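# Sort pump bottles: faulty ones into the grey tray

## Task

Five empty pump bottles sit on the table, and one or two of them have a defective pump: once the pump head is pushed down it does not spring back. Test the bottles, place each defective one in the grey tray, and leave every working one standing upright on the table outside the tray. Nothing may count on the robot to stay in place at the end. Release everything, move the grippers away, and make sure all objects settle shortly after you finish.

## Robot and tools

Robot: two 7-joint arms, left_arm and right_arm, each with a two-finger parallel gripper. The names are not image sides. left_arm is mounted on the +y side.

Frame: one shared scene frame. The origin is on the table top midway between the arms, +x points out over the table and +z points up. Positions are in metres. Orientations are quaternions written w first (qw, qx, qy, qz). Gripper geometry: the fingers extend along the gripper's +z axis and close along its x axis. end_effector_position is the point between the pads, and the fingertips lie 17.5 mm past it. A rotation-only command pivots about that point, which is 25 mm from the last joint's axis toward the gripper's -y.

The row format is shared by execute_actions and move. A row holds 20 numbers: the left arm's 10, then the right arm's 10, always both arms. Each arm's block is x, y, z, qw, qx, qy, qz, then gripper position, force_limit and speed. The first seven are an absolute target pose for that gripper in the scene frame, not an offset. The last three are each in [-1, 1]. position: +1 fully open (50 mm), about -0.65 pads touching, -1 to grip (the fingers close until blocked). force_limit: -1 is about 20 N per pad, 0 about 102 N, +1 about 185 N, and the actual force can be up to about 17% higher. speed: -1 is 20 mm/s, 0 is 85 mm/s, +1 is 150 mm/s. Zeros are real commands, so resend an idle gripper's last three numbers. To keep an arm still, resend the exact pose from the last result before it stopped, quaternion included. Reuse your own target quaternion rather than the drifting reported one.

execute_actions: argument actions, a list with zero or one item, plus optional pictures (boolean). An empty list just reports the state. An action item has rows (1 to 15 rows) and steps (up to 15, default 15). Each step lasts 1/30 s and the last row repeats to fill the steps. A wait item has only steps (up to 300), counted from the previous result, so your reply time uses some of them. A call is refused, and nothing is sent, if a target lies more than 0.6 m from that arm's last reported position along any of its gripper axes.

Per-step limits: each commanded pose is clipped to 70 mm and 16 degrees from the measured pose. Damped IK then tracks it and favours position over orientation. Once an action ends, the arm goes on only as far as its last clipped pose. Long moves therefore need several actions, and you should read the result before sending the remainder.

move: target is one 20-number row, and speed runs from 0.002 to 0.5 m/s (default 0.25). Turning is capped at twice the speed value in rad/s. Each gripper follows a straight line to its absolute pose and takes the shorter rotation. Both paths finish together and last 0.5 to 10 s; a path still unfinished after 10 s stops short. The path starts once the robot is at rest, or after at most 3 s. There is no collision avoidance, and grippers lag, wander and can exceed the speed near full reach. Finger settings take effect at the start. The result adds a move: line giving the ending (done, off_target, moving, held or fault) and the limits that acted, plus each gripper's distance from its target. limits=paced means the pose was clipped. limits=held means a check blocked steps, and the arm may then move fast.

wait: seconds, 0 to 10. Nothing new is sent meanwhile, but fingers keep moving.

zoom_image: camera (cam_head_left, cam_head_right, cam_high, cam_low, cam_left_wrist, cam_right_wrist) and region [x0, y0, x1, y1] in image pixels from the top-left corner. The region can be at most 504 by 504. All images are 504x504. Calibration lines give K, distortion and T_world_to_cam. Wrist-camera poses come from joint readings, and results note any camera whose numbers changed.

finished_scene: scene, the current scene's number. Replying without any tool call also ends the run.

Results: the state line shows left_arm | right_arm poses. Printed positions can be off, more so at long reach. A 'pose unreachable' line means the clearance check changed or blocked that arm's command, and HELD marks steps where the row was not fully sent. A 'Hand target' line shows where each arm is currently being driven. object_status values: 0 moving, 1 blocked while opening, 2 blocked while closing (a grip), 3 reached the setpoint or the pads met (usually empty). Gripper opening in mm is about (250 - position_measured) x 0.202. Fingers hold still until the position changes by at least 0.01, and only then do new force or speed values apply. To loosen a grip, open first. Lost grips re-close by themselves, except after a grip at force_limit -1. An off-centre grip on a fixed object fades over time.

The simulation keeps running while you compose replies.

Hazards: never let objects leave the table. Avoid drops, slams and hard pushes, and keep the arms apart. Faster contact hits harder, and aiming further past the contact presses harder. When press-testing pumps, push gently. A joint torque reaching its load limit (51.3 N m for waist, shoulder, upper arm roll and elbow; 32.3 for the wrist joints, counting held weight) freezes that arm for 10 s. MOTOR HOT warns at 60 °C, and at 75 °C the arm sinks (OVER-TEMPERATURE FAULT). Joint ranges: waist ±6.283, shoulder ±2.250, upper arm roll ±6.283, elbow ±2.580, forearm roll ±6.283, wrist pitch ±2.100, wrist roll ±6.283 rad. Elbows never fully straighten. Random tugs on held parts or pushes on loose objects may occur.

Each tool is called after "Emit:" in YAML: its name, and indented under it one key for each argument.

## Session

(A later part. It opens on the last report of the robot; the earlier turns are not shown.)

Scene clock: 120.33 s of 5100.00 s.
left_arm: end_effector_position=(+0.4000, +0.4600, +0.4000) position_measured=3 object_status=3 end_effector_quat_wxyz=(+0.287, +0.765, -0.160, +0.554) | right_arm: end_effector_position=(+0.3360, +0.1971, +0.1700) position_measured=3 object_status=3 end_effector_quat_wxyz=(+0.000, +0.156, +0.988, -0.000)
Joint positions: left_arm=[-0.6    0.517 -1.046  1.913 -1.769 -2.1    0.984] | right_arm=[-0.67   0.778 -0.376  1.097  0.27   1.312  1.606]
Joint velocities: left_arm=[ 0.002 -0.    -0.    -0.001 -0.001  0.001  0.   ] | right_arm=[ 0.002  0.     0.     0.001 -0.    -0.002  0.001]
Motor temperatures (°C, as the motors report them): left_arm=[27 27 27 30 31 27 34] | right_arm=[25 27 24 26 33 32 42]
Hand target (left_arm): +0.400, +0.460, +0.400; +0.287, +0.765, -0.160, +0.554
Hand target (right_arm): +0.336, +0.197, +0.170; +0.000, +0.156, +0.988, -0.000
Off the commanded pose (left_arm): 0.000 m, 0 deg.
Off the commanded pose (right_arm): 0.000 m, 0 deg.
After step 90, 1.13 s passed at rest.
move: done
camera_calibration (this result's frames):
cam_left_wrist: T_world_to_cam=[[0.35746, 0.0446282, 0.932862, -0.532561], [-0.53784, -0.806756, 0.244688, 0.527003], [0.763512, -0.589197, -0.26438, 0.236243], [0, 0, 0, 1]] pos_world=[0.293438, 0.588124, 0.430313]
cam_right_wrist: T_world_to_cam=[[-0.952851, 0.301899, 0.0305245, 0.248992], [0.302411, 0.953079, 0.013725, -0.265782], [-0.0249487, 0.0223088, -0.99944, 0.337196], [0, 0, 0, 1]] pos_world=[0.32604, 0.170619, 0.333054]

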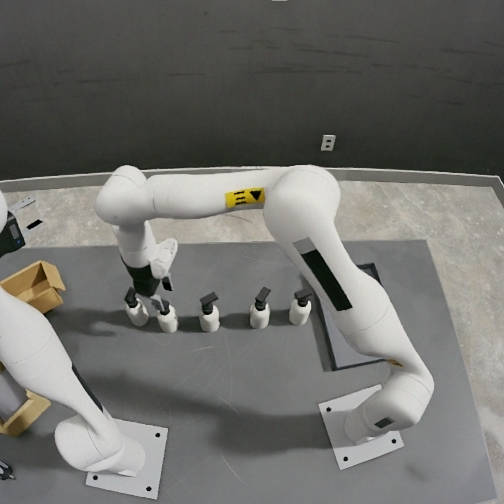

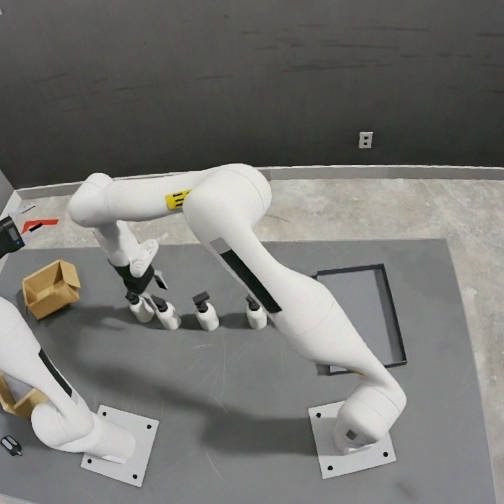

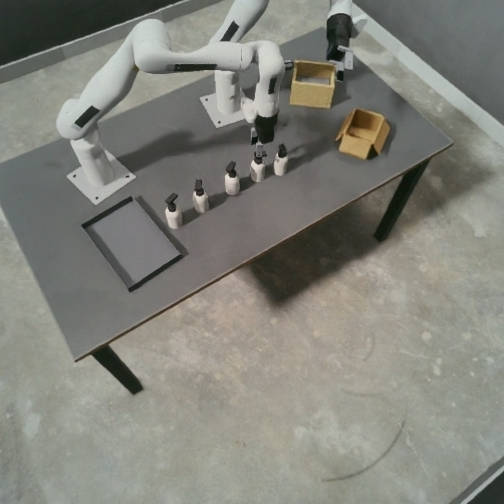

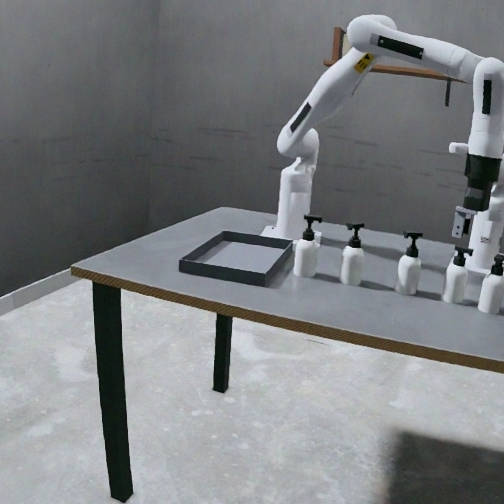

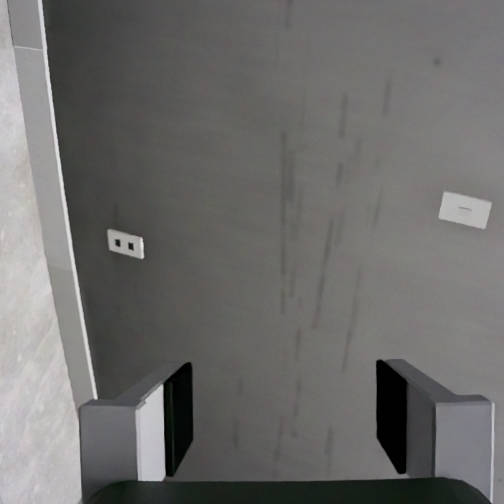

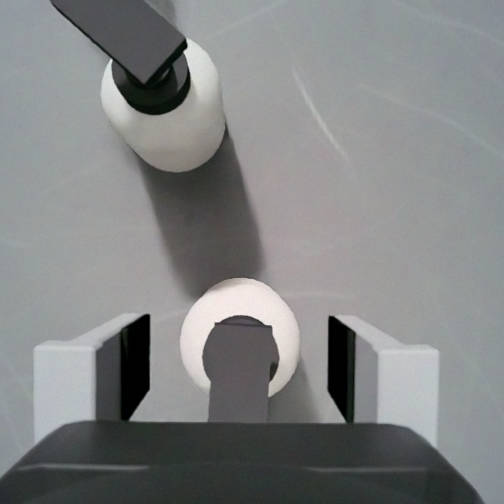

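Emit:
move:
  target: [0.40,0.46,0.40,0.287,0.765,-0.16,0.554,1,0,0,0.336,0.197,0.108,0,0.156,0.988,0,1,0,1]
  speed: 0.1

Emit:
move:
  target: [0.40,0.46,0.40,0.287,0.765,-0.16,0.554,1,0,0,0.336,0.197,0.108,0,0.156,0.988,0,-1,-0.5,0.5]

Emit:
move:
  target: [0.40,0.46,0.40,0.287,0.765,-0.16,0.554,1,0,0,0.336,0.197,0.28,0,0.156,0.988,0,-1,-0.5,0.5]

Scene clock: 128.03 s of 5100.00 s.
left_arm: end_effector_position=(+0.4000, +0.4600, +0.4000) position_measured=3 object_status=3 end_effector_quat_wxyz=(+0.287, +0.765, -0.160, +0.554) | right_arm: end_effector_position=(+0.3362, +0.1972, +0.1081) position_measured=3 object_status=3 end_effector_quat_wxyz=(+0.000, +0.156, +0.988, +0.000)
Joint positions: left_arm=[-0.6    0.517 -1.046  1.913 -1.769 -2.1    0.984] | right_arm=[-0.667  0.836 -0.365  1.192  0.293  1.164  1.583]
Joint velocities: left_arm=[ 0.002  0.002 -0.     0.    -0.    -0.     0.   ] | right_arm=[-0.     0.002 -0.     0.001  0.001 -0.003  0.   ]
Motor temperatures (°C, as the motors report them): left_arm=[27 27 27 30 31 27 34] | right_arm=[25 27 24 26 33 32 42]
Hand target (left_arm): +0.400, +0.460, +0.400; +0.287, +0.765, -0.160, +0.554
Hand target (right_arm): +0.336, +0.197, +0.108; +0.000, +0.156, +0.988, -0.000
Off the commanded pose (left_arm): 0.000 m, 0 deg.
Off the commanded pose (right_arm): 0.000 m, 0 deg.
After step 90, 3.73 s passed at rest.
move: done
camera_calibration (this result's frames):
cam_left_wrist: T_world_to_cam=[[0.35746, 0.0446283, 0.932862, -0.532562], [-0.537841, -0.806756, 0.244688, 0.527003], [0.763512, -0.589197, -0.26438, 0.236243], [0, 0, 0, 1]] pos_world=[0.293438, 0.588124, 0.430313]
cam_right_wrist: T_world_to_cam=[[-0.952878, 0.301812, 0.0305553, 0.251041], [0.302328, 0.953103, 0.0138673, -0.265054], [-0.0249371, 0.0224515, -0.999437, 0.275227], [0, 0, 0, 1]] pos_world=[0.326208, 0.170677, 0.271077]

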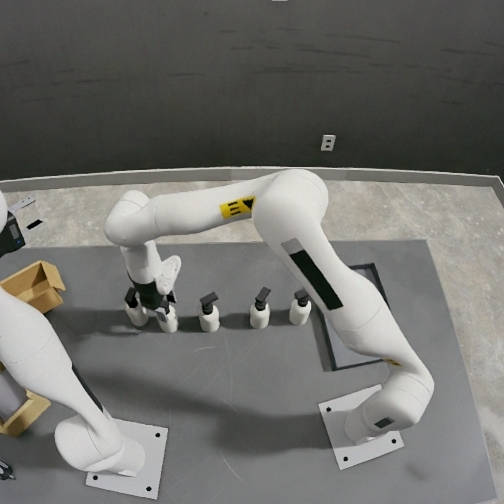

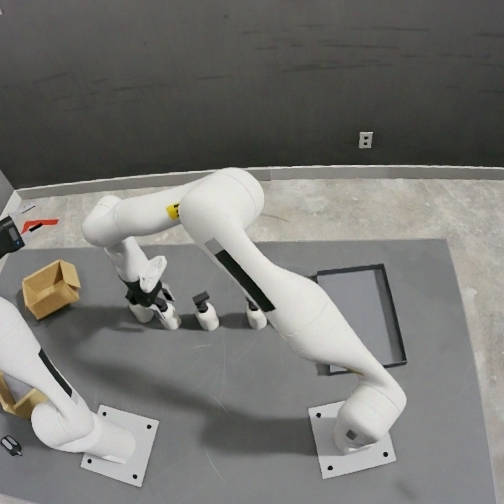

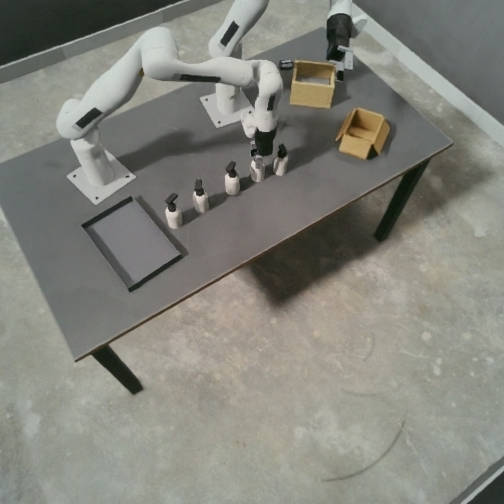

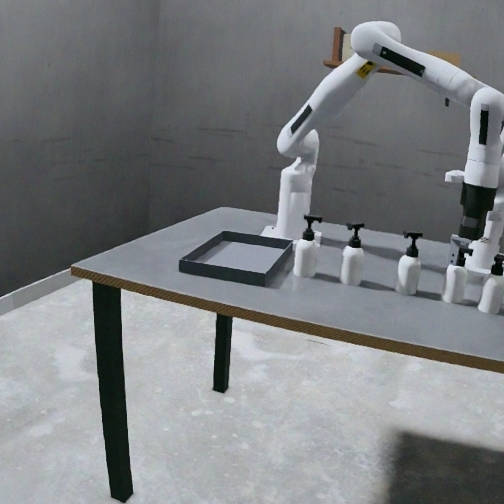

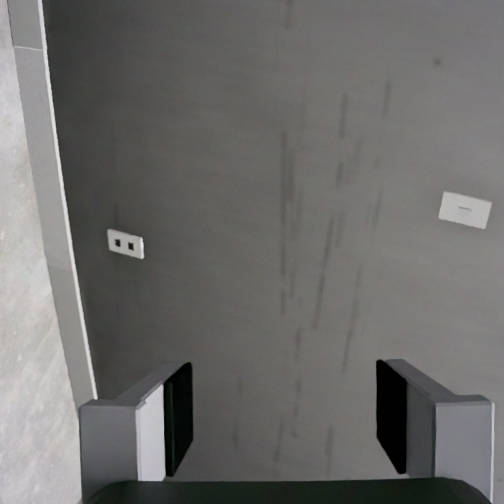

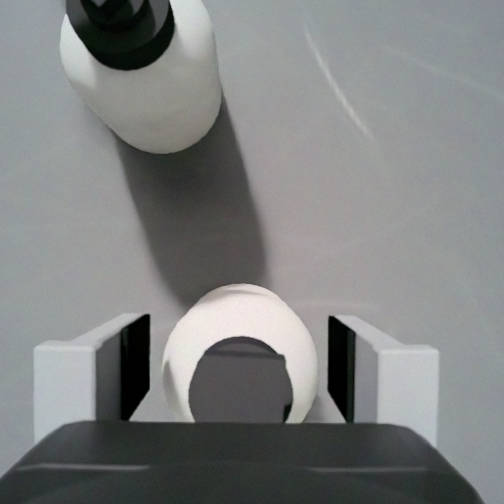

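Scene clock: 128.73 s of 5100.00 s.
left_arm: end_effector_position=(+0.4000, +0.4600, +0.4000) position_measured=3 object_status=3 end_effector_quat_wxyz=(+0.287, +0.765, -0.160, +0.554) | right_arm: end_effector_position=(+0.3360, +0.1970, +0.1080) position_measured=122 object_status=2 end_effector_quat_wxyz=(+0.000, +0.156, +0.988, +0.000)
Joint positions: left_arm=[-0.6    0.517 -1.046  1.913 -1.769 -2.1    0.984] | right_arm=[-0.667  0.836 -0.365  1.193  0.293  1.163  1.583]
Joint velocities: left_arm=[ 0.002  0.001  0.001 -0.    -0.    -0.001  0.   ] | right_arm=[ 0.    -0.002 -0.001 -0.     0.     0.     0.   ]
Motor temperatures (°C, as the motors report them): left_arm=[27 27 27 30 31 27 34] | right_arm=[25 27 24 26 33 32 42]
Hand target (left_arm): +0.400, +0.460, +0.400; +0.287, +0.765, -0.160, +0.554
Hand target (right_arm): +0.336, +0.197, +0.108; -0.000, +0.156, +0.988, +0.000
Off the commanded pose (left_arm): 0.000 m, 0 deg.
Off the commanded pose (right_arm): 0.000 m, 0 deg.
move: done
camera_calibration (this result's frames):
cam_left_wrist: T_world_to_cam=[[0.35746, 0.0446282, 0.932862, -0.532562], [-0.537841, -0.806756, 0.244689, 0.527003], [0.763512, -0.589197, -0.26438, 0.236243], [0, 0, 0, 1]] pos_world=[0.293438, 0.588124, 0.430313]
cam_right_wrist: T_world_to_cam=[[-0.952781, 0.302118, 0.0305585, 0.25088], [0.302636, 0.953004, 0.0139473, -0.264961], [-0.0249086, 0.0225368, -0.999436, 0.275183], [0, 0, 0, 1]] pos_world=[0.326075, 0.170512, 0.271057]

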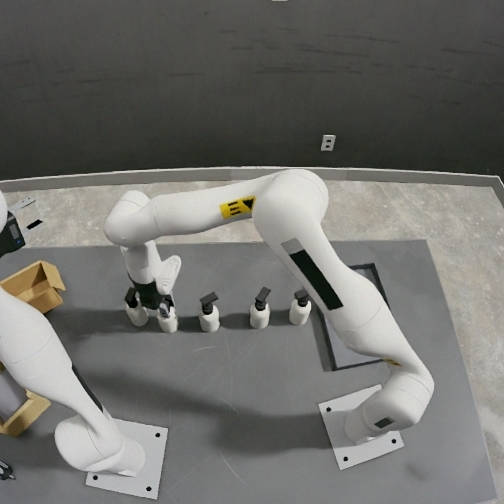

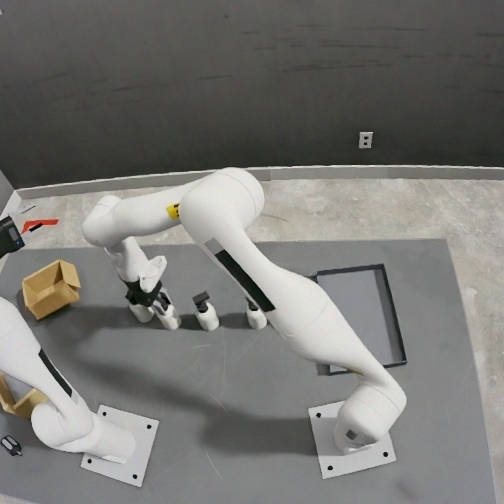

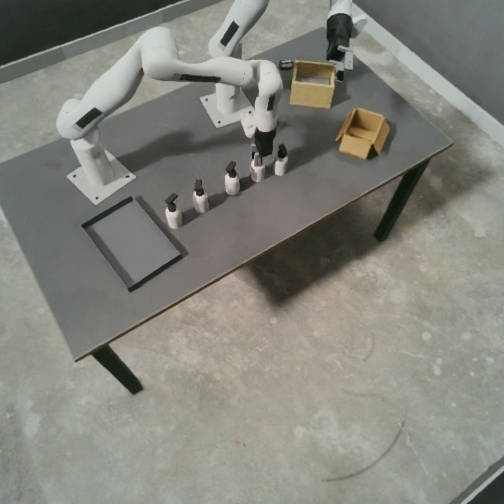

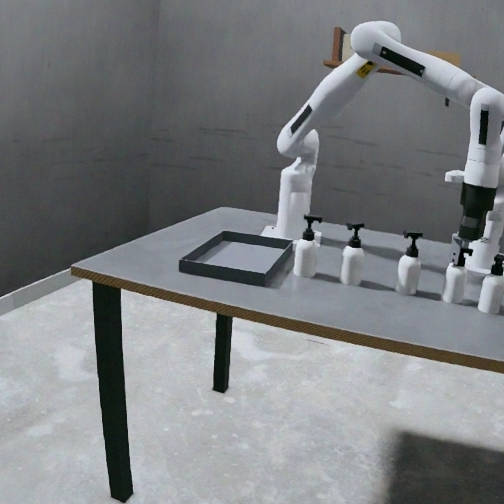

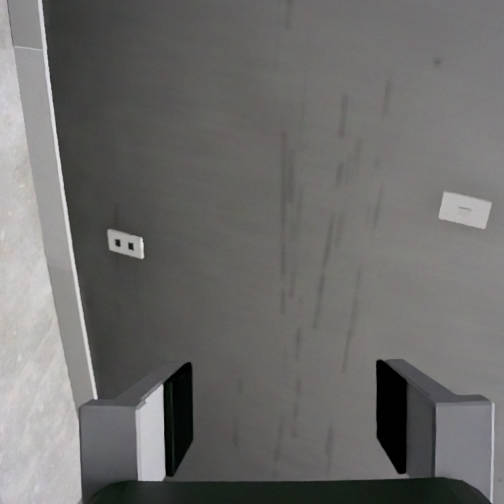

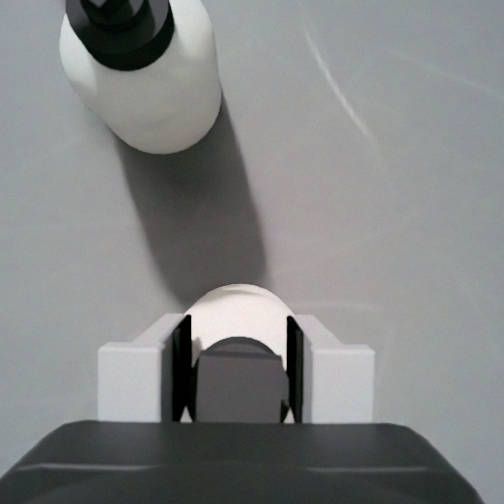

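Scene clock: 129.93 s of 5100.00 s.
left_arm: end_effector_position=(+0.4000, +0.4600, +0.4000) position_measured=3 object_status=3 end_effector_quat_wxyz=(+0.287, +0.765, -0.160, +0.554) | right_arm: end_effector_position=(+0.3356, +0.1963, +0.2804) position_measured=122 object_status=2 end_effector_quat_wxyz=(+0.000, +0.157, +0.988, +0.000)
Joint positions: left_arm=[-0.6    0.517 -1.046  1.913 -1.769 -2.1    0.984] | right_arm=[-0.699  0.728 -0.377  0.828  0.247  1.619  1.645]
Joint velocities: left_arm=[ 0.001 -0.001 -0.    -0.     0.001  0.     0.   ] | right_arm=[-0.004  0.007  0.    -0.009  0.001  0.008  0.   ]
Motor temperatures (°C, as the motors report them): left_arm=[27 27 27 30 31 27 34] | right_arm=[25 27 24 26 33 32 42]
Hand target (left_arm): +0.400, +0.460, +0.400; +0.287, +0.765, -0.160, +0.554
Hand target (right_arm): +0.335, +0.196, +0.280; -0.000, +0.156, +0.988, +0.000
Off the commanded pose (left_arm): 0.000 m, 0 deg.
Off the commanded pose (right_arm): 0.001 m, 0 deg.
move: done
camera_calibration (this result's frames):
cam_left_wrist: T_world_to_cam=[[0.35746, 0.0446281, 0.932862, -0.532562], [-0.537841, -0.806756, 0.244688, 0.527003], [0.763512, -0.589197, -0.26438, 0.236243], [0, 0, 0, 1]] pos_world=[0.293438, 0.588124, 0.430313]
cam_right_wrist: T_world_to_cam=[[-0.952415, 0.303264, 0.0306078, 0.245071], [0.303796, 0.952628, 0.0144176, -0.266979], [-0.0247855, 0.0230301, -0.999427, 0.44729], [0, 0, 0, 1]] pos_world=[0.325602, 0.169709, 0.443382]

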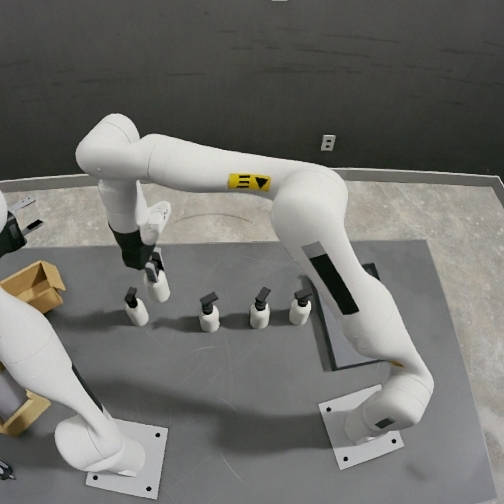

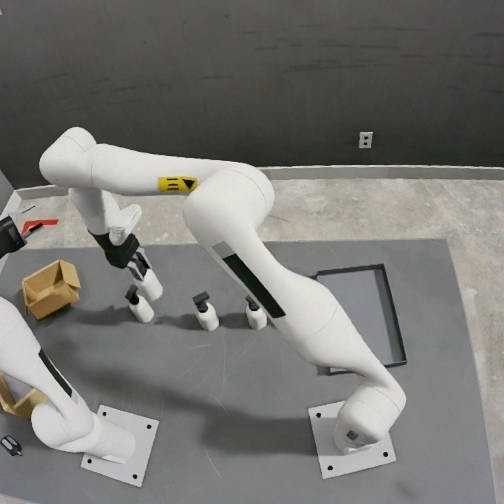

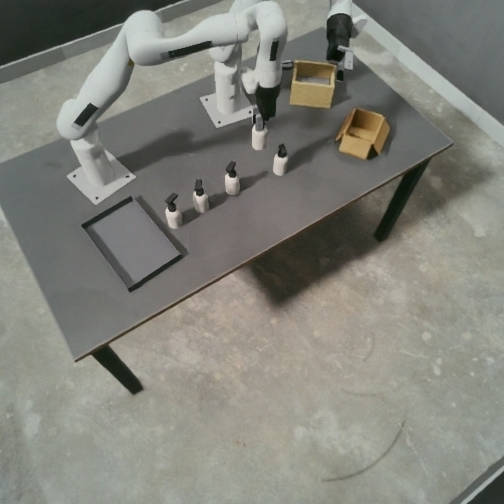

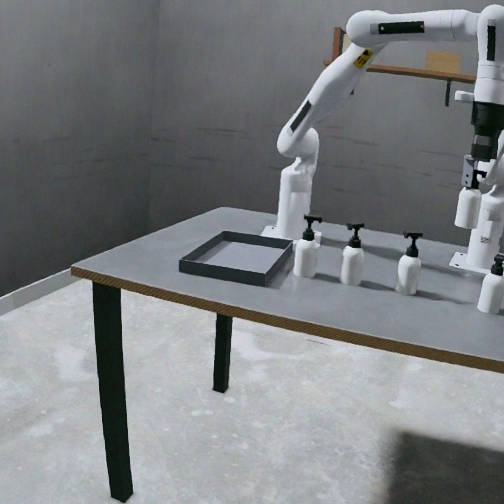

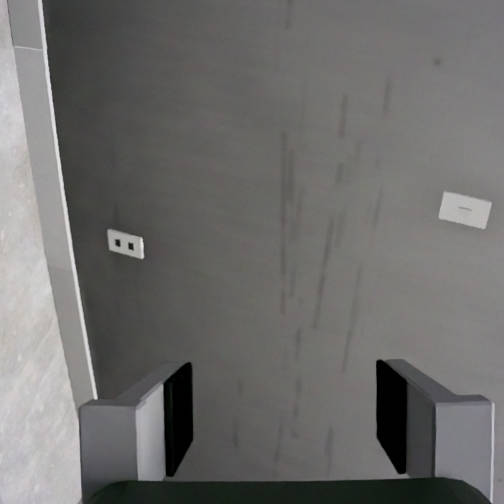

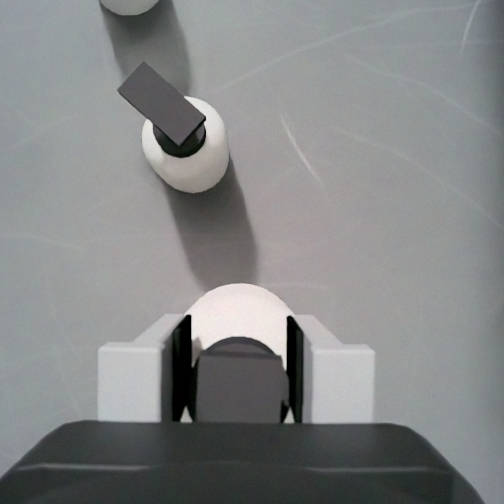

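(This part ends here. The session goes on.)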